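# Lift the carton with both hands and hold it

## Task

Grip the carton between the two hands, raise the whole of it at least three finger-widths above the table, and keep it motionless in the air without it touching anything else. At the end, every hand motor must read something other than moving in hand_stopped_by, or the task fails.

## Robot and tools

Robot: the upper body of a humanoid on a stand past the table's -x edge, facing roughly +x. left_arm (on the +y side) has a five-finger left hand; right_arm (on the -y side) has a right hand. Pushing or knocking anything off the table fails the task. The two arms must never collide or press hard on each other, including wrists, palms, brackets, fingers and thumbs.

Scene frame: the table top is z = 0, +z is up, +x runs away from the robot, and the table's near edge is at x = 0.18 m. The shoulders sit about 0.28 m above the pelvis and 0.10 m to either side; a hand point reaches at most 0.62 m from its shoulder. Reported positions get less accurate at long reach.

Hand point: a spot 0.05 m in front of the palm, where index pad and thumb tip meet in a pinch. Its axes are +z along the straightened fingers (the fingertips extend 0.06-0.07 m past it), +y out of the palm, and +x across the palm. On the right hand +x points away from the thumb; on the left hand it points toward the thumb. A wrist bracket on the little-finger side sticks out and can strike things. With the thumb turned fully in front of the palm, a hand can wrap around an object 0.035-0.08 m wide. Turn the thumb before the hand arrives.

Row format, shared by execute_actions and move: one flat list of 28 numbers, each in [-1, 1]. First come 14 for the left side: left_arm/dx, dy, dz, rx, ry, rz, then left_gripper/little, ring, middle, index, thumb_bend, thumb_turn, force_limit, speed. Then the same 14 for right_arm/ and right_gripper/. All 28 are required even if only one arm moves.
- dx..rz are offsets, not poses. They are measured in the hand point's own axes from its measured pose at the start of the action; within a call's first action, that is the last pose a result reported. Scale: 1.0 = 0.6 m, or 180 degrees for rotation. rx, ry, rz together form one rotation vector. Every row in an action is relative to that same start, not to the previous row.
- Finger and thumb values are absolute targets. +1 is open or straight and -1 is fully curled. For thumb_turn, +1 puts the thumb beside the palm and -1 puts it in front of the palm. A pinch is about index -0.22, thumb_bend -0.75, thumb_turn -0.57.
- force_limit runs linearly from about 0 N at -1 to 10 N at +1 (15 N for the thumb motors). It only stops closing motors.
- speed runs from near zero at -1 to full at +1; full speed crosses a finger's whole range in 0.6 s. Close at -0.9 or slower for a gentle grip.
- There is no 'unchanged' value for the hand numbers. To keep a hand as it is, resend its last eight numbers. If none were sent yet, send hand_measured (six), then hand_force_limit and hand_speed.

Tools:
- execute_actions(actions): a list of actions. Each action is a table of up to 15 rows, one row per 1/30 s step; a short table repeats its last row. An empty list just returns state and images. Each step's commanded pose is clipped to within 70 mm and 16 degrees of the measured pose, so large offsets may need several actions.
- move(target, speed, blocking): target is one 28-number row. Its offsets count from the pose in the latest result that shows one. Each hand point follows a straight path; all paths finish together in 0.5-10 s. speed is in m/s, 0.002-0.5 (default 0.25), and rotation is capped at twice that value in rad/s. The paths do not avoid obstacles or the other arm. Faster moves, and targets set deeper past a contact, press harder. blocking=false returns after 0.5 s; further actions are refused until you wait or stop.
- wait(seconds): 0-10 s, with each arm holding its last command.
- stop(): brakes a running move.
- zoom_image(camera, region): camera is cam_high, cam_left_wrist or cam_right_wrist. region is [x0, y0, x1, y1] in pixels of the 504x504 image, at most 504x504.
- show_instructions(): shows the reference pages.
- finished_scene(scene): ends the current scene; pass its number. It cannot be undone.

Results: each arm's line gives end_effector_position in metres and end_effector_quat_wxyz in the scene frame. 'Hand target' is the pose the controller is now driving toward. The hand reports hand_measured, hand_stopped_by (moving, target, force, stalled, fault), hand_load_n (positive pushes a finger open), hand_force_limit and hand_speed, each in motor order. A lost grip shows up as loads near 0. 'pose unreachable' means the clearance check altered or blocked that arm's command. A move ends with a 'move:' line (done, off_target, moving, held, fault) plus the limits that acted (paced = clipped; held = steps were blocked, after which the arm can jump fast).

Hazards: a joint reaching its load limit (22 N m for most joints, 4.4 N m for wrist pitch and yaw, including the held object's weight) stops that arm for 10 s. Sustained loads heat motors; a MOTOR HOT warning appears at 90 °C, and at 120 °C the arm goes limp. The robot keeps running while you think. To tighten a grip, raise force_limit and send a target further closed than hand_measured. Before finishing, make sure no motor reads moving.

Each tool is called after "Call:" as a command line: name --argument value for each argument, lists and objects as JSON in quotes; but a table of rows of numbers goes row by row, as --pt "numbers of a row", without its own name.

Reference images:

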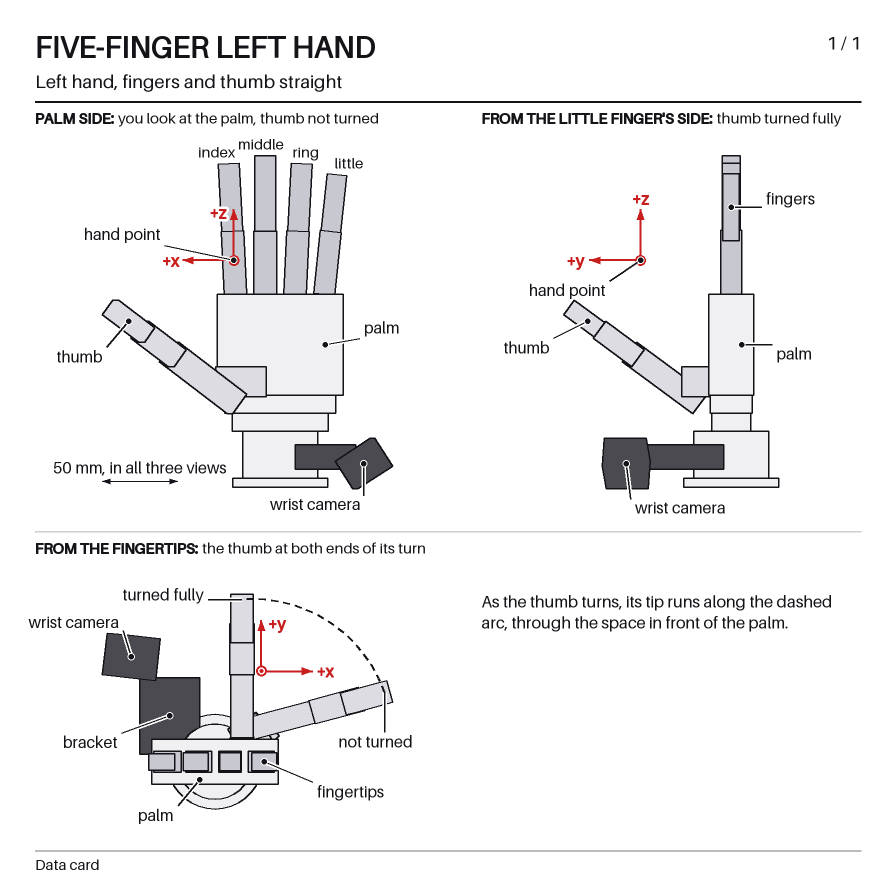

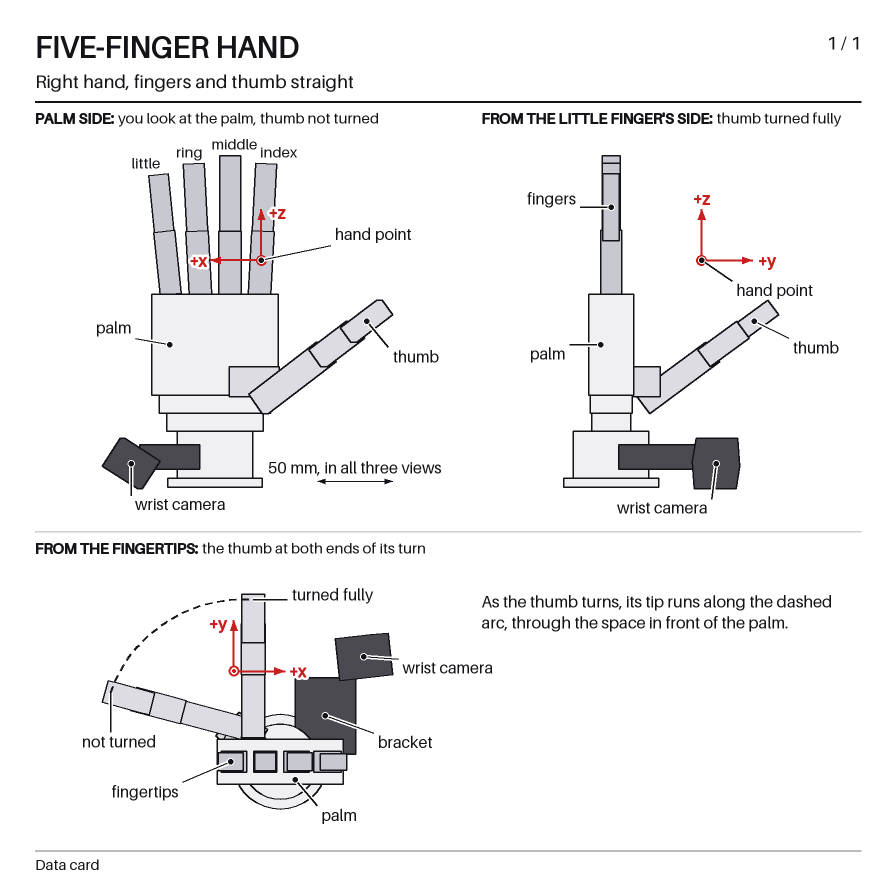

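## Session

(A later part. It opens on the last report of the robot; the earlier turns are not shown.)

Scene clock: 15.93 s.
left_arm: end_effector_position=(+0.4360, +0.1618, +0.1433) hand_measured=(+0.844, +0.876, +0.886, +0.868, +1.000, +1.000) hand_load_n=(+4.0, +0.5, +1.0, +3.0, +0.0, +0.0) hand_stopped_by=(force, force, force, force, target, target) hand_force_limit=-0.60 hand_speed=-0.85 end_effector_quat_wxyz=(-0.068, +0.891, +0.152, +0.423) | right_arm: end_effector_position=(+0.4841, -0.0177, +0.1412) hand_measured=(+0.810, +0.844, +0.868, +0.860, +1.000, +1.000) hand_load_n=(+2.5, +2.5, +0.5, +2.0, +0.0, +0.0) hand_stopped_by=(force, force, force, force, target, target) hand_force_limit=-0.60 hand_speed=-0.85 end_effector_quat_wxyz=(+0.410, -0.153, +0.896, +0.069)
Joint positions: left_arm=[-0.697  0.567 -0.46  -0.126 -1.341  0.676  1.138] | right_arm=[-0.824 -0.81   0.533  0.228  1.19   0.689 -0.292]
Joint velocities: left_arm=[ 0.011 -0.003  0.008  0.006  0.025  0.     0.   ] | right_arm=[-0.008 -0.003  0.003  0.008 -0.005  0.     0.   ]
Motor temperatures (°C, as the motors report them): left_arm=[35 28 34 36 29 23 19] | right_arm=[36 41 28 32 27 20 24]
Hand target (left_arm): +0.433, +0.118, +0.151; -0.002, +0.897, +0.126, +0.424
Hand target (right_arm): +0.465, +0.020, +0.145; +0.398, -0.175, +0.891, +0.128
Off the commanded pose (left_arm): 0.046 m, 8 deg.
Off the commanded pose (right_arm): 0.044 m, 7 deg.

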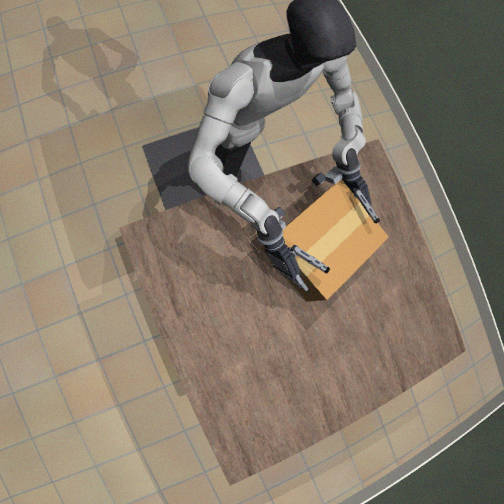

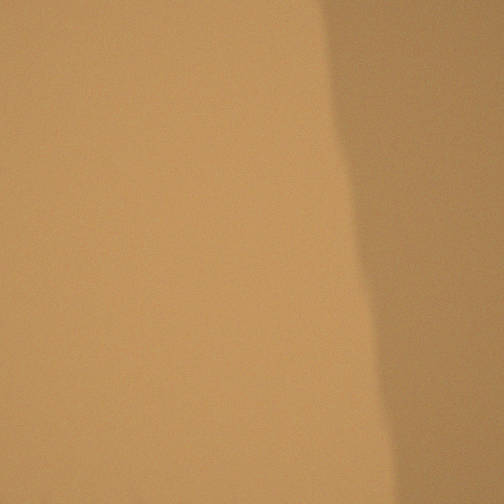

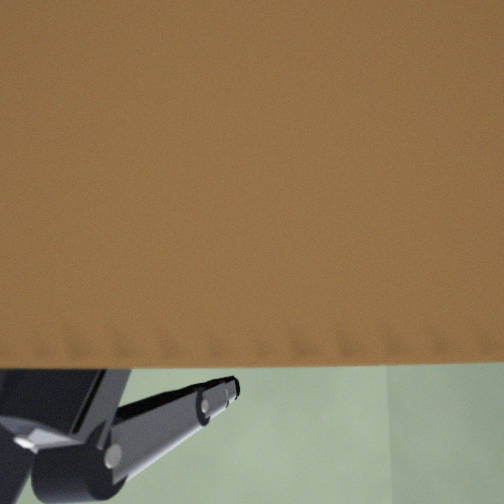

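Call:
execute_actions --actions '[[[-0.0066,0.069,-0.0316,-0.045,-0.006,-0.003,0.6,0.6,0.6,0.6,1,1,-0.6,-0.85,-0.0009,0.071,-0.0126,-0.041,0.001,0.003,0.6,0.6,0.6,0.6,1,1,-0.6,-0.85],[-0.004,0.069,-0.0337,-0.045,-0.006,-0.003,0.6,0.6,0.6,0.6,1,1,-0.6,-0.85,-0.0034,0.071,-0.0148,-0.041,0.001,0.003,0.6,0.6,0.6,0.6,1,1,-0.6,-0.85],[-0.0008,0.069,-0.0364,-0.045,-0.006,-0.003,0.6,0.6,0.6,0.6,1,1,-0.6,-0.85,-0.0066,0.071,-0.0175,-0.041,0.001,0.003,0.6,0.6,0.6,0.6,1,1,-0.6,-0.85],[0.0025,0.069,-0.039,-0.045,-0.006,-0.003,0.6,0.6,0.6,0.6,1,1,-0.6,-0.85,-0.0097,0.071,-0.0203,-0.041,0.001,0.003,0.6,0.6,0.6,0.6,1,1,-0.6,-0.85],[0.0057,0.069,-0.0417,-0.045,-0.006,-0.003,0.6,0.6,0.6,0.6,1,1,-0.6,-0.85,-0.0129,0.071,-0.023,-0.041,0.001,0.003,0.6,0.6,0.6,0.6,1,1,-0.6,-0.85],[0.0089,0.069,-0.0443,-0.045,-0.006,-0.003,0.6,0.6,0.6,0.6,1,1,-0.6,-0.85,-0.016,0.071,-0.0257,-0.041,0.001,0.003,0.6,0.6,0.6,0.6,1,1,-0.6,-0.85],[0.0121,0.069,-0.047,-0.045,-0.006,-0.003,0.6,0.6,0.6,0.6,1,1,-0.6,-0.85,-0.0192,0.071,-0.0284,-0.041,0.001,0.003,0.6,0.6,0.6,0.6,1,1,-0.6,-0.85],[0.0154,0.069,-0.0496,-0.045,-0.006,-0.003,0.6,0.6,0.6,0.6,1,1,-0.6,-0.85,-0.0223,0.071,-0.0312,-0.041,0.001,0.003,0.6,0.6,0.6,0.6,1,1,-0.6,-0.85],[0.0186,0.069,-0.0523,-0.045,-0.006,-0.003,0.6,0.6,0.6,0.6,1,1,-0.6,-0.85,-0.0255,0.071,-0.0339,-0.041,0.001,0.003,0.6,0.6,0.6,0.6,1,1,-0.6,-0.85],[0.0218,0.069,-0.0549,-0.045,-0.006,-0.003,0.6,0.6,0.6,0.6,1,1,-0.6,-0.85,-0.0286,0.071,-0.0366,-0.041,0.001,0.003,0.6,0.6,0.6,0.6,1,1,-0.6,-0.85],[0.025,0.069,-0.0576,-0.045,-0.006,-0.003,0.6,0.6,0.6,0.6,1,1,-0.6,-0.85,-0.0318,0.071,-0.0393,-0.041,0.001,0.003,0.6,0.6,0.6,0.6,1,1,-0.6,-0.85],[0.0276,0.069,-0.0597,-0.045,-0.006,-0.003,0.6,0.6,0.6,0.6,1,1,-0.6,-0.85,-0.0343,0.071,-0.0415,-0.041,0.001,0.003,0.6,0.6,0.6,0.6,1,1,-0.6,-0.85],[0.0302,0.069,-0.0618,-0.045,-0.006,-0.003,0.6,0.6,0.6,0.6,1,1,-0.6,-0.85,-0.0368,0.071,-0.0437,-0.041,0.001,0.003,0.6,0.6,0.6,0.6,1,1,-0.6,-0.85]]]'

Call:
wait --seconds 0.3

Scene clock: 17.17 s.
left_arm: end_effector_position=(+0.4364, +0.1571, +0.1767) hand_measured=(+0.844, +0.876, +0.886, +0.868, +1.000, +1.000) hand_load_n=(+9.5, +0.0, +0.0, +0.5, +0.0, +0.0) hand_stopped_by=(force, force, force, force, target, target) hand_force_limit=-0.60 hand_speed=-0.85 end_effector_quat_wxyz=(-0.057, +0.888, +0.158, +0.428) | right_arm: end_effector_position=(+0.4775, -0.0226, +0.1545) hand_measured=(+0.810, +0.844, +0.868, +0.860, +1.000, +1.000) hand_load_n=(+2.0, +4.0, +1.0, +3.0, +0.0, +0.0) hand_stopped_by=(force, force, force, force, target, target) hand_force_limit=-0.60 hand_speed=-0.85 end_effector_quat_wxyz=(+0.393, -0.154, +0.905, +0.064)
Joint positions: left_arm=[-0.752  0.566 -0.389 -0.204 -1.474  0.756  1.272] | right_arm=[-0.834 -0.852  0.468  0.152  1.265  0.821 -0.355]
Joint velocities: left_arm=[-0.285 -0.015  0.146 -0.052 -0.227  0.043  0.187] | right_arm=[-0.221 -0.114 -0.276 -0.186  0.081  0.135 -0.168]
Motor temperatures (°C, as the motors report them): left_arm=[36 29 34 36 29 23 20] | right_arm=[37 41 28 32 27 20 24]
Hand target (left_arm): +0.431, +0.117, +0.181; -0.000, +0.897, +0.126, +0.423
Hand target (right_arm): +0.463, +0.020, +0.174; +0.397, -0.180, +0.891, +0.128
Off the commanded pose (left_arm): 0.040 m, 7 deg.
Off the commanded pose (right_arm): 0.050 m, 8 deg.

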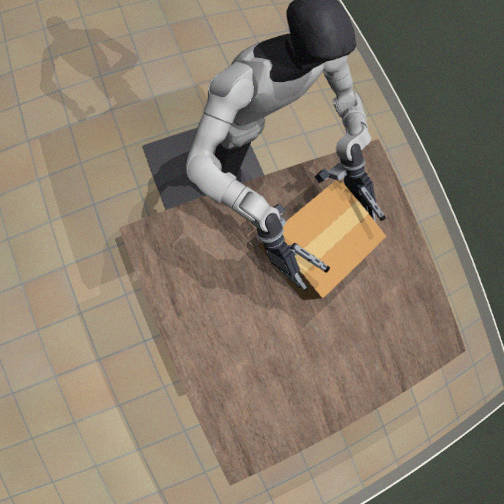

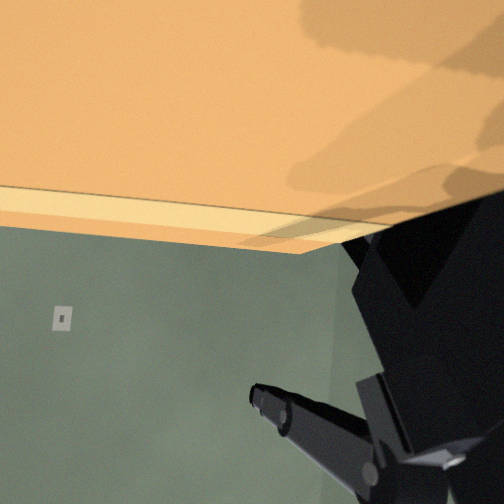

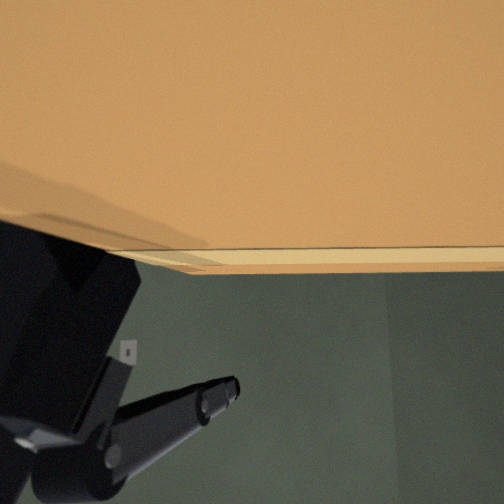

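Scene clock: 17.47 s.
left_arm: end_effector_position=(+0.4366, +0.1586, +0.1784) hand_measured=(+0.844, +0.876, +0.886, +0.868, +1.000, +1.000) hand_load_n=(+3.0, +2.0, +2.0, +2.5, +0.0, +0.0) hand_stopped_by=(force, force, force, force, target, target) hand_force_limit=-0.60 hand_speed=-0.85 end_effector_quat_wxyz=(-0.058, +0.888, +0.161, +0.428) | right_arm: end_effector_position=(+0.4817, -0.0198, +0.1671) hand_measured=(+0.810, +0.844, +0.868, +0.860, +1.000, +1.000) hand_load_n=(+1.0, +2.5, +2.0, +3.0, +0.0, +0.0) hand_stopped_by=(force, force, force, force, target, target) hand_force_limit=-0.60 hand_speed=-0.85 end_effector_quat_wxyz=(+0.406, -0.153, +0.899, +0.067)
Joint positions: left_arm=[-0.755  0.564 -0.383 -0.206 -1.481  0.758  1.284] | right_arm=[-0.848 -0.856  0.451  0.14   1.271  0.823 -0.361]
Joint velocities: left_arm=[ 0.002  0.    -0.026  0.     0.002  0.008  0.   ] | right_arm=[ 0.008 -0.017 -0.005  0.002  0.006  0.004  0.   ]
Motor temperatures (°C, as the motors report them): left_arm=[36 29 34 36 29 23 20] | right_arm=[37 41 28 32 27 21 25]
Hand target (left_arm): +0.431, +0.117, +0.181; -0.000, +0.897, +0.126, +0.423
Hand target (right_arm): +0.463, +0.020, +0.174; +0.397, -0.180, +0.891, +0.128
Off the commanded pose (left_arm): 0.042 m, 8 deg.
Off the commanded pose (right_arm): 0.045 m, 8 deg.
wait: 0.30 s; at rest by 0.27 s

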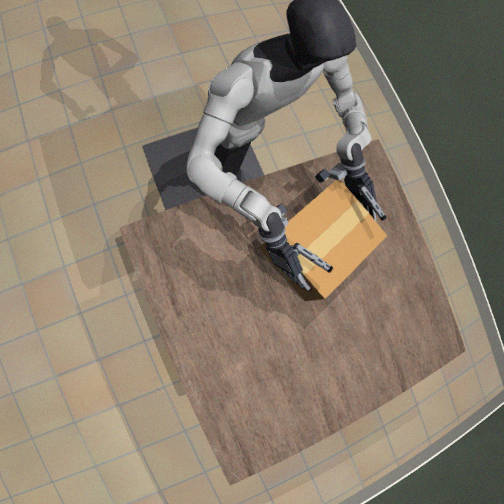

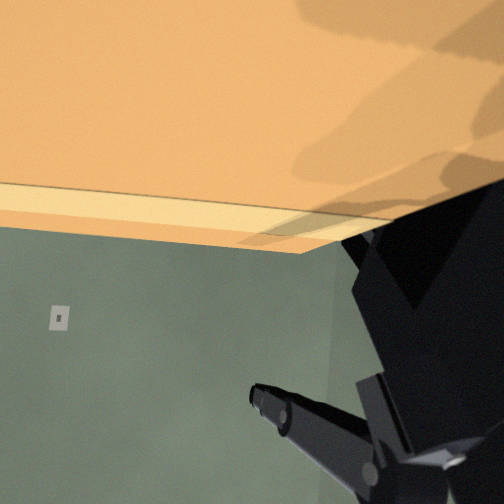

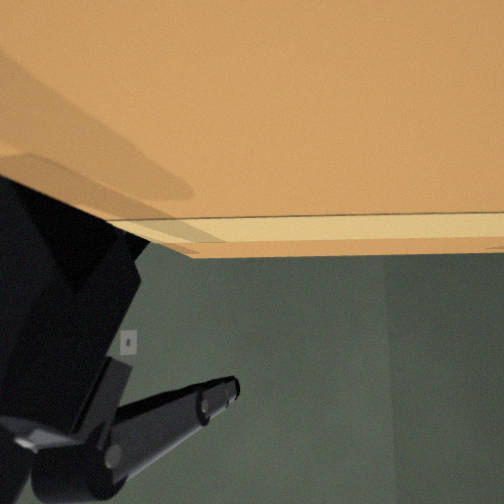

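Call:
move --target '[-0.054,-0.008,0.026,0,0,0,0.93,0.95,0.95,0.95,1,1,-0.6,-0.5, 0.040,-0.008,0.022,0,0,0,0.92,0.93,0.95,0.95,1,1,-0.6,-0.5]' --speed 0.06

Scene clock: 19.17 s.
left_arm: end_effector_position=(+0.4270, +0.1610, +0.1426) hand_measured=(+0.930, +0.950, +0.950, +0.950, +1.000, +1.000) hand_load_n=(+0.0, +0.0, +0.0, +0.0, +0.0, +0.0) hand_stopped_by=(target, target, target, target, target, target) hand_force_limit=-0.60 hand_speed=-0.50 end_effector_quat_wxyz=(-0.061, +0.888, +0.160, +0.427) | right_arm: end_effector_position=(+0.4787, -0.0279, +0.1409) hand_measured=(+0.920, +0.930, +0.950, +0.950, +1.000, +1.000) hand_load_n=(+0.0, +0.0, +0.0, +0.0, +0.0, +0.0) hand_stopped_by=(target, target, target, target, target, target) hand_force_limit=-0.60 hand_speed=-0.50 end_effector_quat_wxyz=(+0.405, -0.149, +0.900, +0.067)
Joint positions: left_arm=[-0.639  0.567 -0.446 -0.188 -1.33   0.657  1.149] | right_arm=[-0.782 -0.841  0.496  0.185  1.203  0.713 -0.295]
Joint velocities: left_arm=[-0.003  0.005 -0.008  0.    -0.003 -0.002  0.   ] | right_arm=[ 0.     0.005  0.014  0.002  0.002 -0.004  0.   ]
Motor temperatures (°C, as the motors report them): left_arm=[36 29 34 36 29 23 21] | right_arm=[38 41 28 33 27 21 25]
Hand target (left_arm): +0.428, +0.161, +0.143; -0.061, +0.887, +0.160, +0.428
Hand target (right_arm): +0.479, -0.028, +0.141; +0.406, -0.150, +0.899, +0.067
Off the commanded pose (left_arm): 0.002 m, 0 deg.
Off the commanded pose (right_arm): 0.002 m, 0 deg.
move: done

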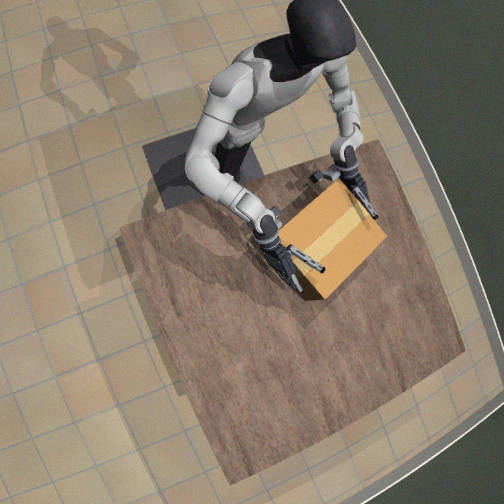

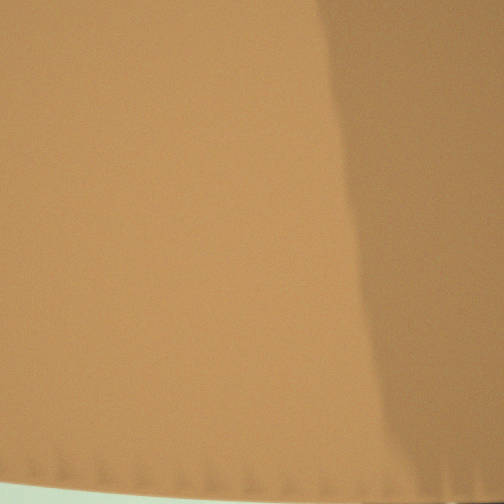

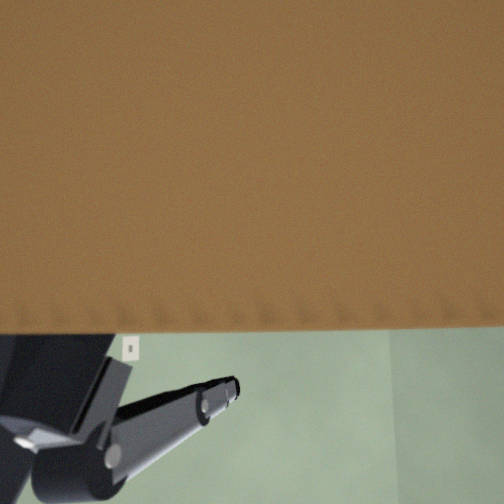

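Call:
execute_actions --actions '[[[0,0.003,0,0,0,0,0.93,0.95,0.95,0.95,1,1,-0.6,-0.5,0,0.003,0.003,0,0,0,0.92,0.93,0.95,0.95,1,1,-0.6,-0.5],[0,0.006,0,0,0,0,0.93,0.95,0.95,0.95,1,1,-0.6,-0.5,0,0.005,0.006,0,0,0,0.92,0.93,0.95,0.95,1,1,-0.6,-0.5],[0,0.008,0,0,0,0,0.93,0.95,0.95,0.95,1,1,-0.6,-0.5,0,0.007,0.009,0,0,0,0.92,0.93,0.95,0.95,1,1,-0.6,-0.5],[0,0.010,0,-0.001,0,0,0.93,0.95,0.95,0.95,1,1,-0.6,-0.5,0,0.010,0.010,-0.001,0,0,0.92,0.93,0.95,0.95,1,1,-0.6,-0.5],[-0.001,0.013,-0.002,-0.003,0,0,0.93,0.95,0.95,0.95,1,1,-0.6,-0.5,0,0.013,0.010,-0.003,0,0,0.92,0.93,0.95,0.95,1,1,-0.6,-0.5],[-0.001,0.017,-0.003,-0.005,0,0,0.93,0.95,0.95,0.95,1,1,-0.6,-0.5,0,0.017,0.009,-0.005,0,0,0.92,0.93,0.95,0.95,1,1,-0.6,-0.5],[-0.002,0.022,-0.005,-0.008,0,0,0.93,0.95,0.95,0.95,1,1,-0.6,-0.5,0,0.022,0.008,-0.008,0,0,0.92,0.93,0.95,0.95,1,1,-0.6,-0.5],[-0.002,0.028,-0.007,-0.012,0,0,0.93,0.95,0.95,0.95,1,1,-0.6,-0.5,0,0.028,0.007,-0.011,0,0,0.92,0.93,0.95,0.95,1,1,-0.6,-0.5],[-0.003,0.034,-0.009,-0.015,0,0,0.93,0.95,0.95,0.95,1,1,-0.6,-0.5,0,0.034,0.007,-0.014,0,0,0.92,0.93,0.95,0.95,1,1,-0.6,-0.5],[-0.004,0.040,-0.011,-0.019,0,0,0.93,0.95,0.95,0.95,1,1,-0.6,-0.5,0,0.040,0.006,-0.018,0,0,0.92,0.93,0.95,0.95,1,1,-0.6,-0.5],[-0.005,0.046,-0.013,-0.022,0,0,0.93,0.95,0.95,0.95,1,1,-0.6,-0.5,0,0.046,0.005,-0.021,0,0,0.92,0.93,0.95,0.95,1,1,-0.6,-0.5],[-0.005,0.052,-0.016,-0.026,0,0,0.93,0.95,0.95,0.95,1,1,-0.6,-0.5,0,0.052,0.004,-0.024,0,0,0.92,0.93,0.95,0.95,1,1,-0.6,-0.5],[-0.006,0.058,-0.018,-0.029,0,0,0.93,0.95,0.95,0.95,1,1,-0.6,-0.5,0,0.058,0.003,-0.028,0,0,0.92,0.93,0.95,0.95,1,1,-0.6,-0.5]],[[-0.007,0.055,-0.020,-0.032,0,0,0.93,0.95,0.95,0.95,1,1,-0.6,-0.5,0,0.055,-0.007,-0.030,0,0,0.92,0.93,0.95,0.95,1,1,-0.6,-0.5],[-0.007,0.060,-0.021,-0.035,0,0,0.93,0.95,0.95,0.95,1,1,-0.6,-0.5,0,0.060,-0.008,-0.033,0,0,0.92,0.93,0.95,0.95,1,1,-0.6,-0.5],[-0.008,0.065,-0.023,-0.038,0,0,0.93,0.95,0.95,0.95,1,1,-0.6,-0.5,0,0.065,-0.008,-0.036,0,0,0.92,0.93,0.95,0.95,1,1,-0.6,-0.5],[-0.008,0.070,-0.025,-0.041,0,0,0.93,0.95,0.95,0.95,1,1,-0.6,-0.5,0,0.070,-0.009,-0.039,0,0,0.92,0.93,0.95,0.95,1,1,-0.6,-0.5],[-0.009,0.075,-0.027,-0.044,0,0,0.93,0.95,0.95,0.95,1,1,-0.6,-0.5,0,0.075,-0.010,-0.041,0,0,0.92,0.93,0.95,0.95,1,1,-0.6,-0.5],[-0.010,0.080,-0.029,-0.047,0,0,0.93,0.95,0.95,0.95,1,1,-0.6,-0.5,0,0.080,-0.010,-0.044,0,0,0.92,0.93,0.95,0.95,1,1,-0.6,-0.5],[-0.010,0.085,-0.030,-0.050,0,0,0.93,0.95,0.95,0.95,1,1,-0.6,-0.5,0,0.085,-0.011,-0.047,0,0,0.92,0.93,0.95,0.95,1,1,-0.6,-0.5],[-0.011,0.089,-0.032,-0.053,0,0,0.93,0.95,0.95,0.95,1,1,-0.6,-0.5,0,0.090,-0.012,-0.050,0,0,0.92,0.93,0.95,0.95,1,1,-0.6,-0.5],[-0.011,0.093,-0.033,-0.055,0,0,0.93,0.95,0.95,0.95,1,1,-0.6,-0.5,0,0.095,-0.012,-0.052,0,0,0.92,0.93,0.95,0.95,1,1,-0.6,-0.5],[-0.012,0.097,-0.035,-0.058,0,0,0.93,0.95,0.95,0.95,1,1,-0.6,-0.5,0,0.100,-0.013,-0.055,0,0,0.92,0.93,0.95,0.95,1,1,-0.6,-0.5],[-0.012,0.097,-0.035,-0.058,0,0,0.7,0.7,0.7,0.7,1,1,-0.75,-0.9,0,0.100,-0.013,-0.055,0,0,0.7,0.7,0.7,0.7,1,1,-0.75,-0.9]]]'

Call:
wait --seconds 0.5

Scene clock: 22.33 s.
left_arm: end_effector_position=(+0.4284, +0.1561, +0.1420) hand_measured=(+0.920, +0.940, +0.940, +0.940, +1.000, +1.000) hand_load_n=(+0.0, +0.0, +0.0, +0.0, +0.0, +0.0) hand_stopped_by=(moving, moving, moving, moving, target, target) hand_force_limit=-0.75 hand_speed=-0.90 end_effector_quat_wxyz=(-0.070, +0.881, +0.160, +0.439) | right_arm: end_effector_position=(+0.4802, -0.0219, +0.1367) hand_measured=(+0.910, +0.920, +0.940, +0.940, +1.000, +1.000) hand_load_n=(+0.0, +0.0, +0.0, +0.0, +0.0, +0.0) hand_stopped_by=(moving, moving, moving, moving, target, target) hand_force_limit=-0.75 hand_speed=-0.90 end_effector_quat_wxyz=(+0.403, -0.148, +0.900, +0.069)
Joint positions: left_arm=[-0.633  0.536 -0.477 -0.185 -1.266  0.625  1.155] | right_arm=[-0.797 -0.81   0.507  0.213  1.189  0.706 -0.297]
Joint velocities: left_arm=[ 0.002 -0.009  0.008  0.006  0.015  0.    -0.005] | right_arm=[-0.008 -0.005 -0.003  0.012  0.009  0.001  0.   ]
Motor temperatures (°C, as the motors report them): left_arm=[37 29 34 36 29 23 21] | right_arm=[39 41 28 33 27 21 25]
Hand target (left_arm): +0.423, +0.097, +0.153; +0.017, +0.889, +0.120, +0.441
Hand target (right_arm): +0.454, +0.030, +0.143; +0.388, -0.183, +0.891, +0.146
Off the commanded pose (left_arm): 0.063 m, 11 deg.
Off the commanded pose (right_arm): 0.060 m, 10 deg.

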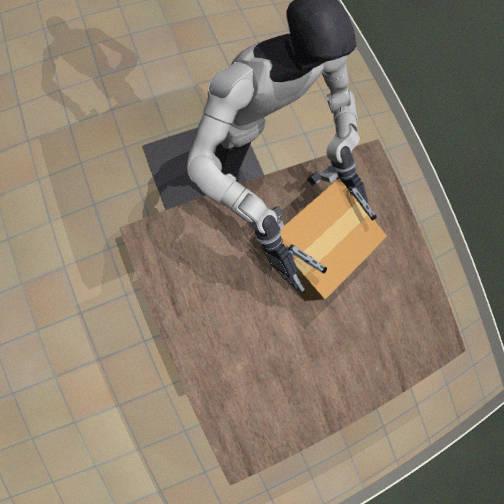

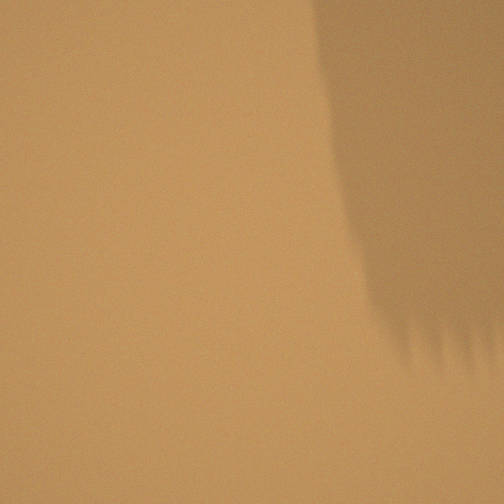

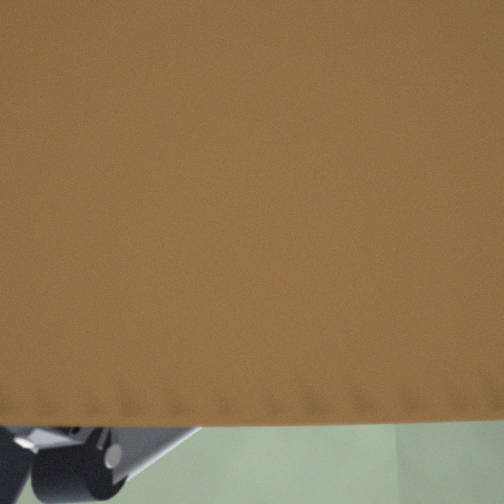

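Scene clock: 22.83 s.
left_arm: end_effector_position=(+0.4284, +0.1562, +0.1419) hand_measured=(+0.864, +0.884, +0.880, +0.868, +1.000, +1.000) hand_load_n=(+1.0, +1.5, +2.0, +2.0, +0.0, +0.0) hand_stopped_by=(force, force, force, force, target, target) hand_force_limit=-0.75 hand_speed=-0.90 end_effector_quat_wxyz=(-0.071, +0.881, +0.160, +0.439) | right_arm: end_effector_position=(+0.4803, -0.0220, +0.1366) hand_measured=(+0.826, +0.854, +0.862, +0.856, +1.000, +1.000) hand_load_n=(+0.0, +1.5, +1.5, +2.0, +0.0, +0.0) hand_stopped_by=(moving, force, force, force, target, target) hand_force_limit=-0.75 hand_speed=-0.90 end_effector_quat_wxyz=(+0.403, -0.148, +0.900, +0.069)
Joint positions: left_arm=[-0.632  0.536 -0.478 -0.185 -1.263  0.625  1.155] | right_arm=[-0.797 -0.81   0.507  0.213  1.187  0.707 -0.297]
Joint velocities: left_arm=[-0.008 -0.008 -0.003  0.003  0.014  0.     0.   ] | right_arm=[ 0.003  0.003  0.003 -0.005 -0.029  0.008  0.   ]
Motor temperatures (°C, as the motors report them): left_arm=[37 29 34 36 29 23 21] | right_arm=[39 41 28 33 27 21 26]
Hand target (left_arm): +0.423, +0.097, +0.153; +0.017, +0.889, +0.120, +0.441
Hand target (right_arm): +0.454, +0.030, +0.143; +0.388, -0.183, +0.891, +0.146
Off the commanded pose (left_arm): 0.063 m, 11 deg.
Off the commanded pose (right_arm): 0.060 m, 10 deg.
wait: 0.50 s; no rest

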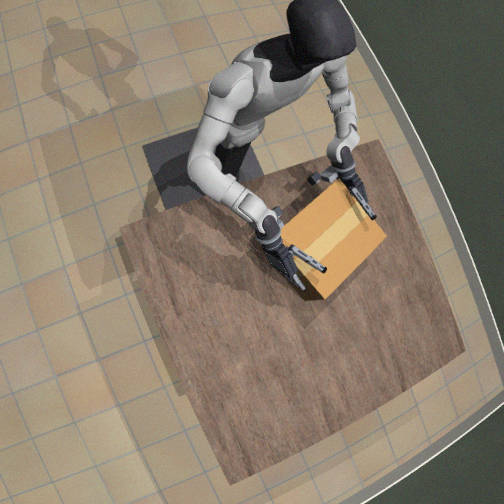

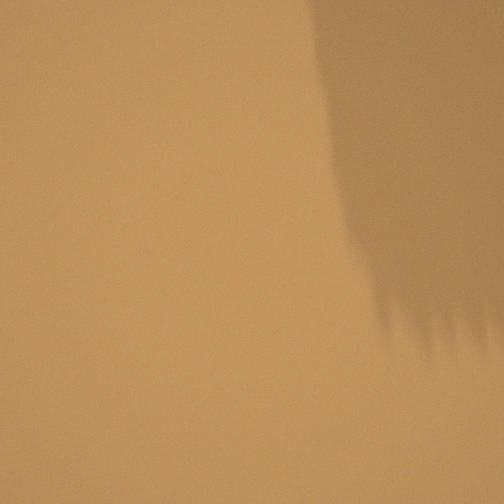

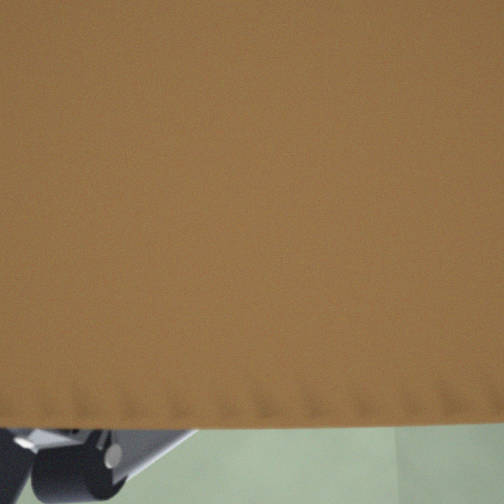

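Call:
execute_actions --actions '[[[-0.011,0.097,-0.039,-0.061,-0.008,0,0.7,0.7,0.7,0.7,1,1,-0.75,-0.9,-0.002,0.100,-0.0147,-0.055,-0.001,0,0.7,0.7,0.7,0.7,1,1,-0.75,-0.9],[-0.010,0.097,-0.0397,-0.061,-0.007,0,0.7,0.7,0.7,0.7,1,1,-0.75,-0.9,-0.0037,0.100,-0.0163,-0.055,-0.002,0,0.7,0.7,0.7,0.7,1,1,-0.75,-0.9],[-0.009,0.097,-0.0405,-0.061,-0.007,0,0.7,0.7,0.7,0.7,1,1,-0.75,-0.9,-0.0056,0.100,-0.018,-0.055,-0.003,0,0.7,0.7,0.7,0.7,1,1,-0.75,-0.9],[-0.0077,0.097,-0.0413,-0.061,-0.006,0,0.7,0.7,0.7,0.7,1,1,-0.75,-0.9,-0.0074,0.100,-0.0197,-0.055,-0.004,0,0.7,0.7,0.7,0.7,1,1,-0.75,-0.9],[-0.0065,0.097,-0.0422,-0.061,-0.006,0,0.7,0.7,0.7,0.7,1,1,-0.75,-0.9,-0.0093,0.100,-0.0213,-0.055,-0.005,0,0.7,0.7,0.7,0.7,1,1,-0.75,-0.9],[-0.0054,0.097,-0.043,-0.061,-0.005,0,0.7,0.7,0.7,0.7,1,1,-0.75,-0.9,-0.0112,0.100,-0.023,-0.055,-0.006,0,0.7,0.7,0.7,0.7,1,1,-0.75,-0.9],[-0.0043,0.097,-0.0438,-0.061,-0.005,0,0.7,0.7,0.7,0.7,1,1,-0.75,-0.9,-0.013,0.100,-0.0247,-0.055,-0.007,0,0.7,0.7,0.7,0.7,1,1,-0.75,-0.9],[-0.0032,0.097,-0.0447,-0.061,-0.004,0,0.7,0.7,0.7,0.7,1,1,-0.75,-0.9,-0.0149,0.100,-0.0263,-0.055,-0.008,0,0.7,0.7,0.7,0.7,1,1,-0.75,-0.9],[-0.002,0.097,-0.0455,-0.061,-0.004,0,0.7,0.7,0.7,0.7,1,1,-0.75,-0.9,-0.0167,0.100,-0.028,-0.055,-0.009,0,0.7,0.7,0.7,0.7,1,1,-0.75,-0.9],[-0.001,0.097,-0.0463,-0.061,-0.003,0,0.7,0.7,0.7,0.7,1,1,-0.75,-0.9,-0.0186,0.100,-0.0297,-0.055,-0.010,0,0.7,0.7,0.7,0.7,1,1,-0.75,-0.9],[0,0.097,-0.0472,-0.061,-0.003,0,0.7,0.7,0.7,0.7,1,1,-0.75,-0.9,-0.0205,0.100,-0.0313,-0.055,-0.011,0,0.7,0.7,0.7,0.7,1,1,-0.75,-0.9],[0.0013,0.097,-0.048,-0.061,-0.002,0,0.7,0.7,0.7,0.7,1,1,-0.75,-0.9,-0.0223,0.100,-0.033,-0.055,-0.011,0,0.7,0.7,0.7,0.7,1,1,-0.75,-0.9]]]'

Call:
wait --seconds 0.2

Scene clock: 24.30 s.
left_arm: end_effector_position=(+0.4243, +0.1530, +0.1413) hand_measured=(+0.864, +0.884, +0.880, +0.868, +1.000, +1.000) hand_load_n=(+0.0, +0.0, +1.0, +1.0, +0.0, +0.0) hand_stopped_by=(force, force, force, force, target, target) hand_force_limit=-0.75 hand_speed=-0.90 end_effector_quat_wxyz=(-0.072, +0.884, +0.155, +0.436) | right_arm: end_effector_position=(+0.4737, -0.0261, +0.1361) hand_measured=(+0.820, +0.854, +0.862, +0.856, +1.000, +1.000) hand_load_n=(+0.0, +0.0, +0.5, +1.5, +0.0, +0.0) hand_stopped_by=(force, force, force, force, target, target) hand_force_limit=-0.75 hand_speed=-0.90 end_effector_quat_wxyz=(+0.398, -0.151, +0.903, +0.062)
Joint positions: left_arm=[-0.625  0.536 -0.479 -0.208 -1.276  0.641  1.176] | right_arm=[-0.766 -0.825  0.476  0.159  1.193  0.745 -0.322]
Joint velocities: left_arm=[ 0.012 -0.009 -0.002 -0.018 -0.011  0.015  0.015] | right_arm=[ 0.057 -0.009 -0.1   -0.078 -0.003  0.091 -0.042]
Motor temperatures (°C, as the motors report them): left_arm=[37 29 34 37 29 23 22] | right_arm=[39 41 28 33 27 21 27]
Hand target (left_arm): +0.423, +0.096, +0.162; +0.014, +0.886, +0.117, +0.449
Hand target (right_arm): +0.453, +0.029, +0.160; +0.403, -0.184, +0.884, +0.148
Off the commanded pose (left_arm): 0.062 m, 11 deg.
Off the commanded pose (right_arm): 0.066 m, 11 deg.

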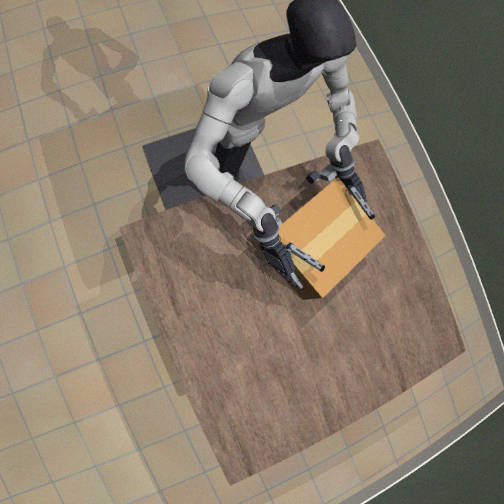

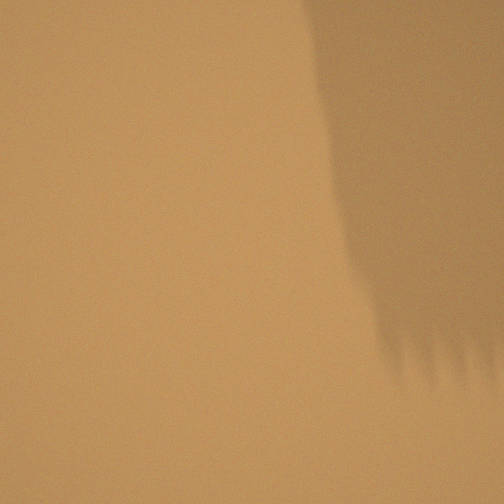

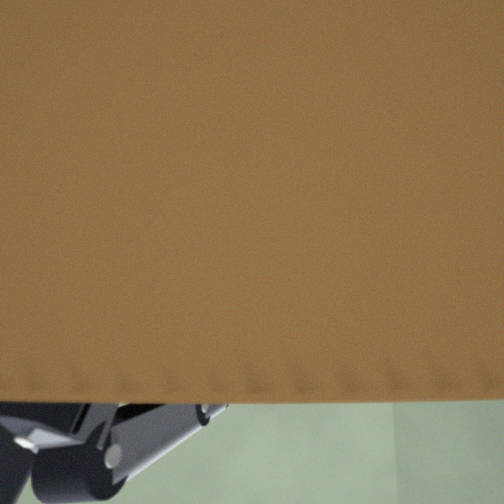

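Scene clock: 24.50 s.
left_arm: end_effector_position=(+0.4273, +0.1519, +0.1499) hand_measured=(+0.864, +0.884, +0.880, +0.868, +1.000, +1.000) hand_load_n=(+2.0, +2.5, +2.5, +2.5, +0.0, +0.0) hand_stopped_by=(force, force, force, force, target, target) hand_force_limit=-0.75 hand_speed=-0.90 end_effector_quat_wxyz=(-0.066, +0.879, +0.160, +0.445) | right_arm: end_effector_position=(+0.4783, -0.0262, +0.1463) hand_measured=(+0.822, +0.854, +0.862, +0.856, +1.000, +1.000) hand_load_n=(+3.5, +3.0, +1.5, +1.5, +0.0, +0.0) hand_stopped_by=(force, force, force, force, target, target) hand_force_limit=-0.75 hand_speed=-0.90 end_effector_quat_wxyz=(+0.409, -0.147, +0.898, +0.064)
Joint positions: left_arm=[-0.634  0.533 -0.471 -0.218 -1.278  0.634  1.179] | right_arm=[-0.772 -0.831  0.459  0.149  1.199  0.743 -0.327]
Joint velocities: left_arm=[-0.044  0.012  0.026 -0.011  0.    -0.009  0.029] | right_arm=[-0.046  0.     0.002 -0.02  -0.008 -0.023 -0.012]
Motor temperatures (°C, as the motors report them): left_arm=[37 29 34 37 29 23 23] | right_arm=[40 41 28 34 27 21 27]
Hand target (left_arm): +0.423, +0.096, +0.162; +0.014, +0.886, +0.117, +0.449
Hand target (right_arm): +0.453, +0.029, +0.160; +0.403, -0.184, +0.884, +0.148
Off the commanded pose (left_arm): 0.059 m, 10 deg.
Off the commanded pose (right_arm): 0.065 m, 11 deg.
wait: 0.20 s; no rest

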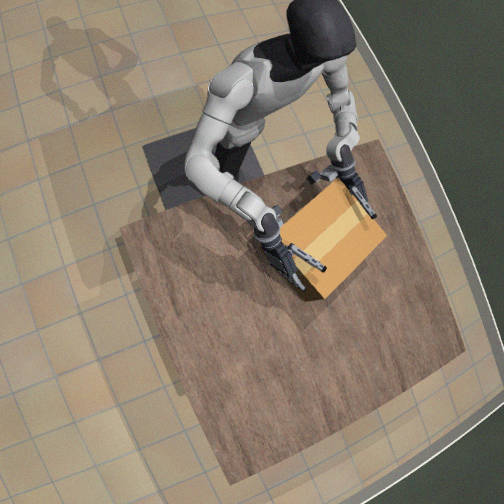

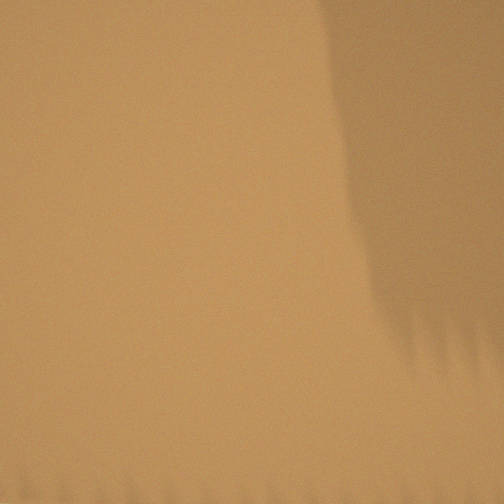

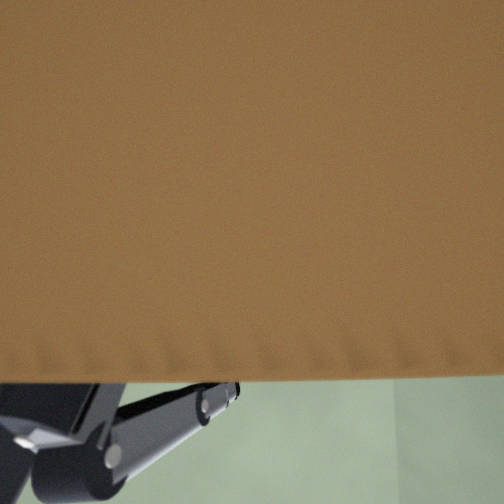

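Call:
execute_actions --actions '[]'

Call:
zoom_image --camera "cam_high" --region '[230, 130, 410, 310]'

Scene clock: 24.67 s.
left_arm: end_effector_position=(+0.4277, +0.1522, +0.1509) hand_measured=(+0.864, +0.884, +0.880, +0.868, +1.000, +1.000) hand_load_n=(+2.0, +2.5, +2.5, +2.5, +0.0, +0.0) hand_stopped_by=(force, force, force, force, target, target) hand_force_limit=-0.75 hand_speed=-0.90 end_effector_quat_wxyz=(-0.066, +0.878, +0.160, +0.446) | right_arm: end_effector_position=(+0.4788, -0.0259, +0.1474) hand_measured=(+0.822, +0.854, +0.862, +0.856, +1.000, +1.000) hand_load_n=(+4.0, +3.0, +1.5, +1.5, +0.0, +0.0) hand_stopped_by=(force, force, force, force, target, target) hand_force_limit=-0.75 hand_speed=-0.90 end_effector_quat_wxyz=(+0.411, -0.147, +0.898, +0.065)
Joint positions: left_arm=[-0.635  0.533 -0.47  -0.219 -1.278  0.634  1.18 ] | right_arm=[-0.773 -0.831  0.458  0.149  1.199  0.742 -0.328]
Joint velocities: left_arm=[-0.002  0.006 -0.008  0.    -0.021  0.     0.   ] | right_arm=[ 0.014  0.003  0.006 -0.012 -0.005  0.     0.   ]
Motor temperatures (°C, as the motors report them): left_arm=[38 29 34 37 29 23 23] | right_arm=[40 41 28 34 27 21 27]
Hand target (left_arm): +0.423, +0.096, +0.162; +0.014, +0.886, +0.117, +0.449
Hand target (right_arm): +0.453, +0.029, +0.160; +0.403, -0.184, +0.884, +0.148
Off the commanded pose (left_arm): 0.059 m, 10 deg.
Off the commanded pose (right_arm): 0.065 m, 11 deg.

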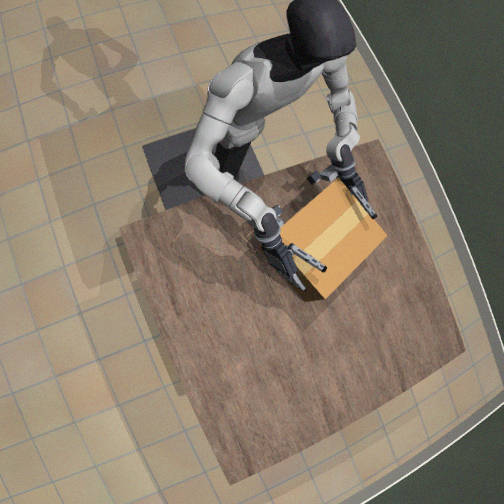

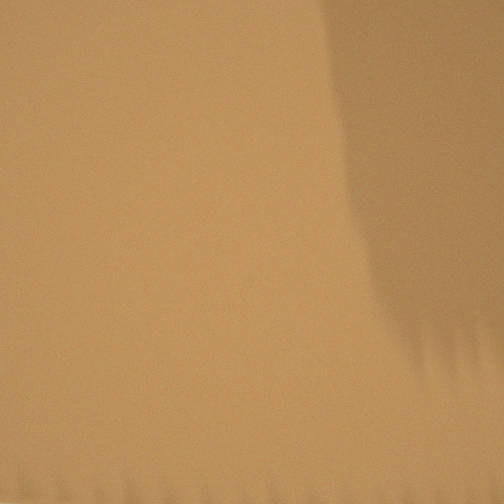

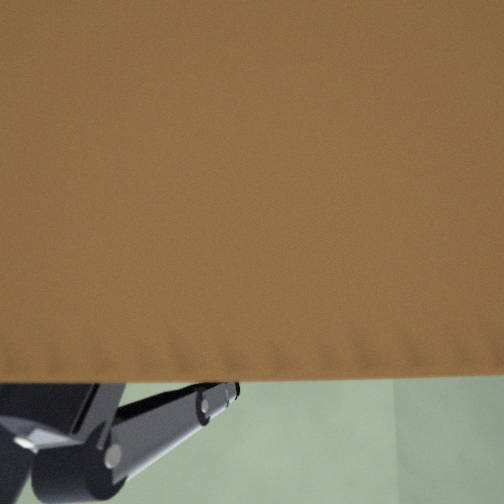

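Region (230, 130, 410, 310) of cam_high's 504x504 image, scaled by 2.800, with more detail than that image has.

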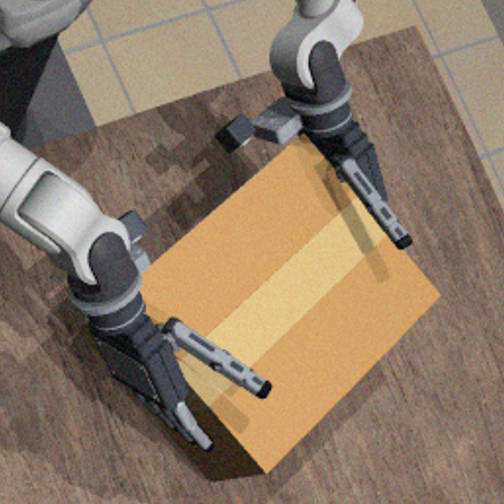

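Call:
execute_actions --actions '[[[-0.0077,0.092,-0.0362,-0.058,-0.007,0.002,0.7,0.7,0.7,0.7,1,1,-0.75,-0.9,-0.0132,0.104,-0.0193,-0.058,-0.005,0,0.7,0.7,0.7,0.7,1,1,-0.75,-0.9],[-0.0060,0.092,-0.0375,-0.058,-0.007,0.002,0.7,0.7,0.7,0.7,1,1,-0.75,-0.9,-0.0148,0.104,-0.0207,-0.058,-0.005,0,0.7,0.7,0.7,0.7,1,1,-0.75,-0.9],[-0.0040,0.092,-0.0390,-0.058,-0.007,0.002,0.7,0.7,0.7,0.7,1,1,-0.75,-0.9,-0.0167,0.104,-0.0223,-0.058,-0.005,0,0.7,0.7,0.7,0.7,1,1,-0.75,-0.9],[-0.0020,0.092,-0.0405,-0.058,-0.007,0.002,0.7,0.7,0.7,0.7,1,1,-0.75,-0.9,-0.0186,0.104,-0.0240,-0.058,-0.005,0,0.7,0.7,0.7,0.7,1,1,-0.75,-0.9],[0.0,0.092,-0.0419,-0.058,-0.007,0.002,0.7,0.7,0.7,0.7,1,1,-0.75,-0.9,-0.0205,0.104,-0.0256,-0.058,-0.005,0,0.7,0.7,0.7,0.7,1,1,-0.75,-0.9],[0.0020,0.092,-0.0434,-0.058,-0.007,0.002,0.7,0.7,0.7,0.7,1,1,-0.75,-0.9,-0.0224,0.104,-0.0272,-0.058,-0.005,0,0.7,0.7,0.7,0.7,1,1,-0.75,-0.9],[0.0040,0.092,-0.0449,-0.058,-0.007,0.002,0.7,0.7,0.7,0.7,1,1,-0.75,-0.9,-0.0243,0.104,-0.0289,-0.058,-0.005,0,0.7,0.7,0.7,0.7,1,1,-0.75,-0.9],[0.0060,0.092,-0.0464,-0.058,-0.007,0.002,0.7,0.7,0.7,0.7,1,1,-0.75,-0.9,-0.0262,0.104,-0.0305,-0.058,-0.005,0,0.7,0.7,0.7,0.7,1,1,-0.75,-0.9],[0.0080,0.092,-0.0479,-0.058,-0.007,0.002,0.7,0.7,0.7,0.7,1,1,-0.75,-0.9,-0.0281,0.104,-0.0321,-0.058,-0.005,0,0.7,0.7,0.7,0.7,1,1,-0.75,-0.9],[0.0101,0.092,-0.0494,-0.058,-0.007,0.002,0.7,0.7,0.7,0.7,1,1,-0.75,-0.9,-0.0299,0.104,-0.0338,-0.058,-0.005,0,0.7,0.7,0.7,0.7,1,1,-0.75,-0.9],[0.0121,0.092,-0.0508,-0.058,-0.007,0.002,0.7,0.7,0.7,0.7,1,1,-0.75,-0.9,-0.0318,0.104,-0.0354,-0.058,-0.005,0,0.7,0.7,0.7,0.7,1,1,-0.75,-0.9],[0.0141,0.093,-0.0523,-0.058,-0.007,0.002,0.7,0.7,0.7,0.7,1,1,-0.75,-0.9,-0.0337,0.104,-0.0370,-0.058,-0.005,0,0.7,0.7,0.7,0.7,1,1,-0.75,-0.9],[0.0161,0.093,-0.0538,-0.058,-0.007,0.002,0.7,0.7,0.7,0.7,1,1,-0.75,-0.9,-0.0356,0.104,-0.0387,-0.058,-0.005,0,0.7,0.7,0.7,0.7,1,1,-0.75,-0.9],[0.0181,0.093,-0.0553,-0.058,-0.007,0.002,0.7,0.7,0.7,0.7,1,1,-0.75,-0.9,-0.0375,0.104,-0.0403,-0.058,-0.005,0,0.7,0.7,0.7,0.7,1,1,-0.75,-0.9],[0.0201,0.093,-0.0568,-0.058,-0.007,0.002,0.7,0.7,0.7,0.7,1,1,-0.75,-0.9,-0.0394,0.104,-0.0419,-0.058,-0.005,0,0.7,0.7,0.7,0.7,1,1,-0.75,-0.9]]]'

Call:
wait --seconds 0.3

Scene clock: 26.27 s.
left_arm: end_effector_position=(+0.4296, +0.1516, +0.1699) hand_measured=(+0.864, +0.884, +0.880, +0.868, +1.000, +1.000) hand_load_n=(+1.5, +2.0, +2.0, +1.5, +0.0, +0.0) hand_stopped_by=(force, force, force, force, target, target) hand_force_limit=-0.75 hand_speed=-0.90 end_effector_quat_wxyz=(-0.064, +0.877, +0.164, +0.447) | right_arm: end_effector_position=(+0.4809, -0.0259, +0.1671) hand_measured=(+0.822, +0.854, +0.862, +0.856, +1.000, +1.000) hand_load_n=(+4.0, +2.0, +1.0, +0.5, +0.0, +0.0) hand_stopped_by=(force, force, force, force, target, target) hand_force_limit=-0.75 hand_speed=-0.90 end_effector_quat_wxyz=(+0.413, -0.147, +0.897, +0.062)
Joint positions: left_arm=[-0.679  0.533 -0.433 -0.257 -1.358  0.684  1.262] | right_arm=[-0.801 -0.849  0.401  0.106  1.238  0.828 -0.367]
Joint velocities: left_arm=[-0.1   -0.009  0.101 -0.083 -0.218  0.133  0.218] | right_arm=[-0.043 -0.043 -0.137 -0.1    0.117  0.209 -0.111]
Motor temperatures (°C, as the motors report them): left_arm=[39 29 34 38 29 23 25] | right_arm=[41 41 28 35 27 22 30]
Hand target (left_arm): +0.423, +0.095, +0.183; +0.015, +0.886, +0.116, +0.448
Hand target (right_arm): +0.453, +0.029, +0.182; +0.402, -0.188, +0.884, +0.146
Off the commanded pose (left_arm): 0.059 m, 11 deg.
Off the commanded pose (right_arm): 0.065 m, 11 deg.

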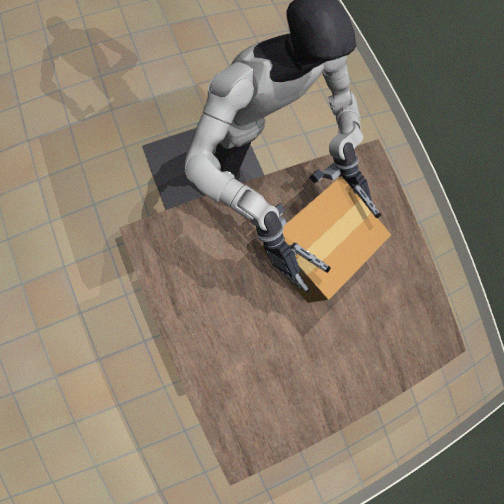

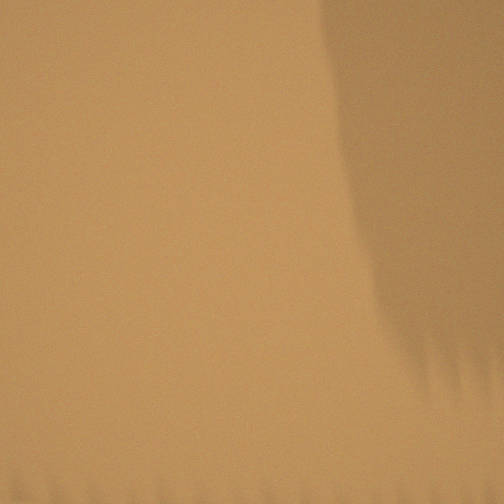

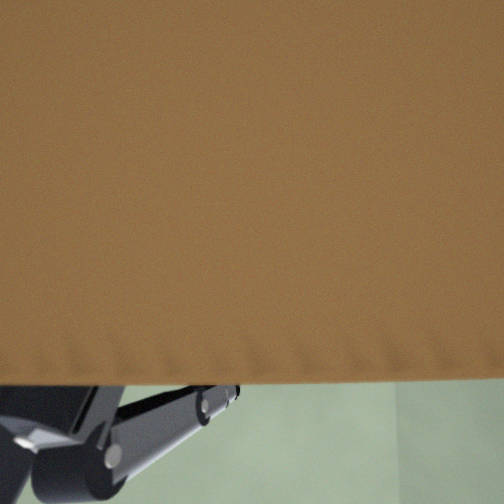

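Scene clock: 26.57 s.
left_arm: end_effector_position=(+0.4300, +0.1516, +0.1740) hand_measured=(+0.864, +0.884, +0.880, +0.868, +1.000, +1.000) hand_load_n=(+1.5, +1.5, +1.5, +1.5, +0.0, +0.0) hand_stopped_by=(force, force, force, force, target, target) hand_force_limit=-0.75 hand_speed=-0.90 end_effector_quat_wxyz=(-0.064, +0.876, +0.165, +0.448) | right_arm: end_effector_position=(+0.4814, -0.0257, +0.1712) hand_measured=(+0.822, +0.854, +0.862, +0.856, +1.000, +1.000) hand_load_n=(+3.5, +2.0, +0.5, +0.5, +0.0, +0.0) hand_stopped_by=(force, force, force, force, target, target) hand_force_limit=-0.75 hand_speed=-0.90 end_effector_quat_wxyz=(+0.414, -0.147, +0.896, +0.062)
Joint positions: left_arm=[-0.688  0.533 -0.426 -0.264 -1.372  0.693  1.278] | right_arm=[-0.807 -0.852  0.391  0.099  1.245  0.843 -0.375]
Joint velocities: left_arm=[ 0.     0.002  0.009 -0.002  0.003  0.     0.   ] | right_arm=[ 0.006 -0.002  0.008  0.002  0.008  0.     0.   ]
Motor temperatures (°C, as the motors report them): left_arm=[39 29 34 38 29 23 25] | right_arm=[42 41 28 35 27 22 30]
Hand target (left_arm): +0.423, +0.095, +0.183; +0.015, +0.886, +0.116, +0.448
Hand target (right_arm): +0.453, +0.029, +0.182; +0.402, -0.188, +0.884, +0.146
Off the commanded pose (left_arm): 0.059 m, 11 deg.
Off the commanded pose (right_arm): 0.064 m, 11 deg.
wait: 0.30 s; at rest by 0.27 s

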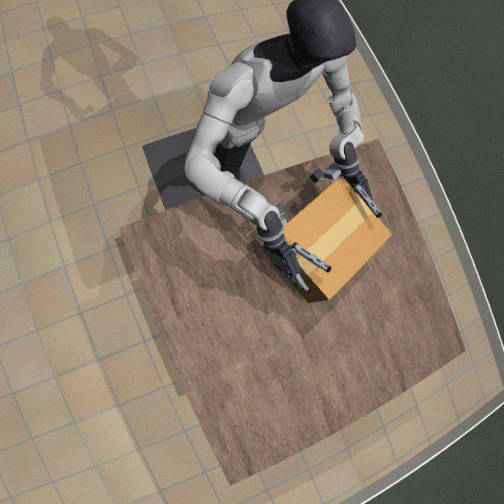

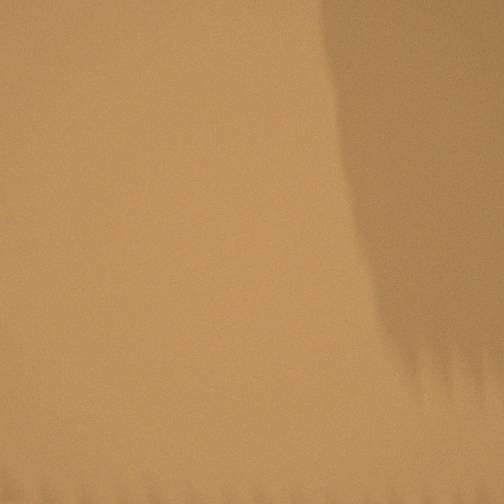

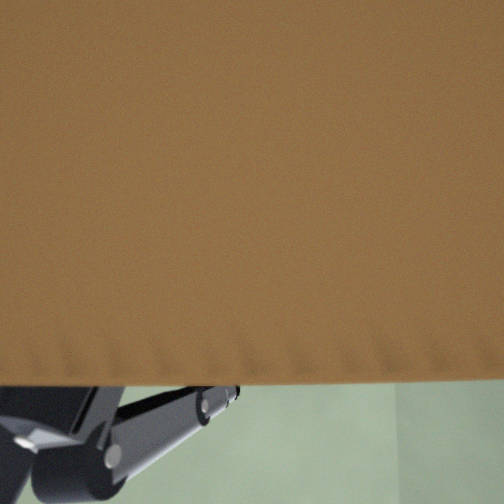

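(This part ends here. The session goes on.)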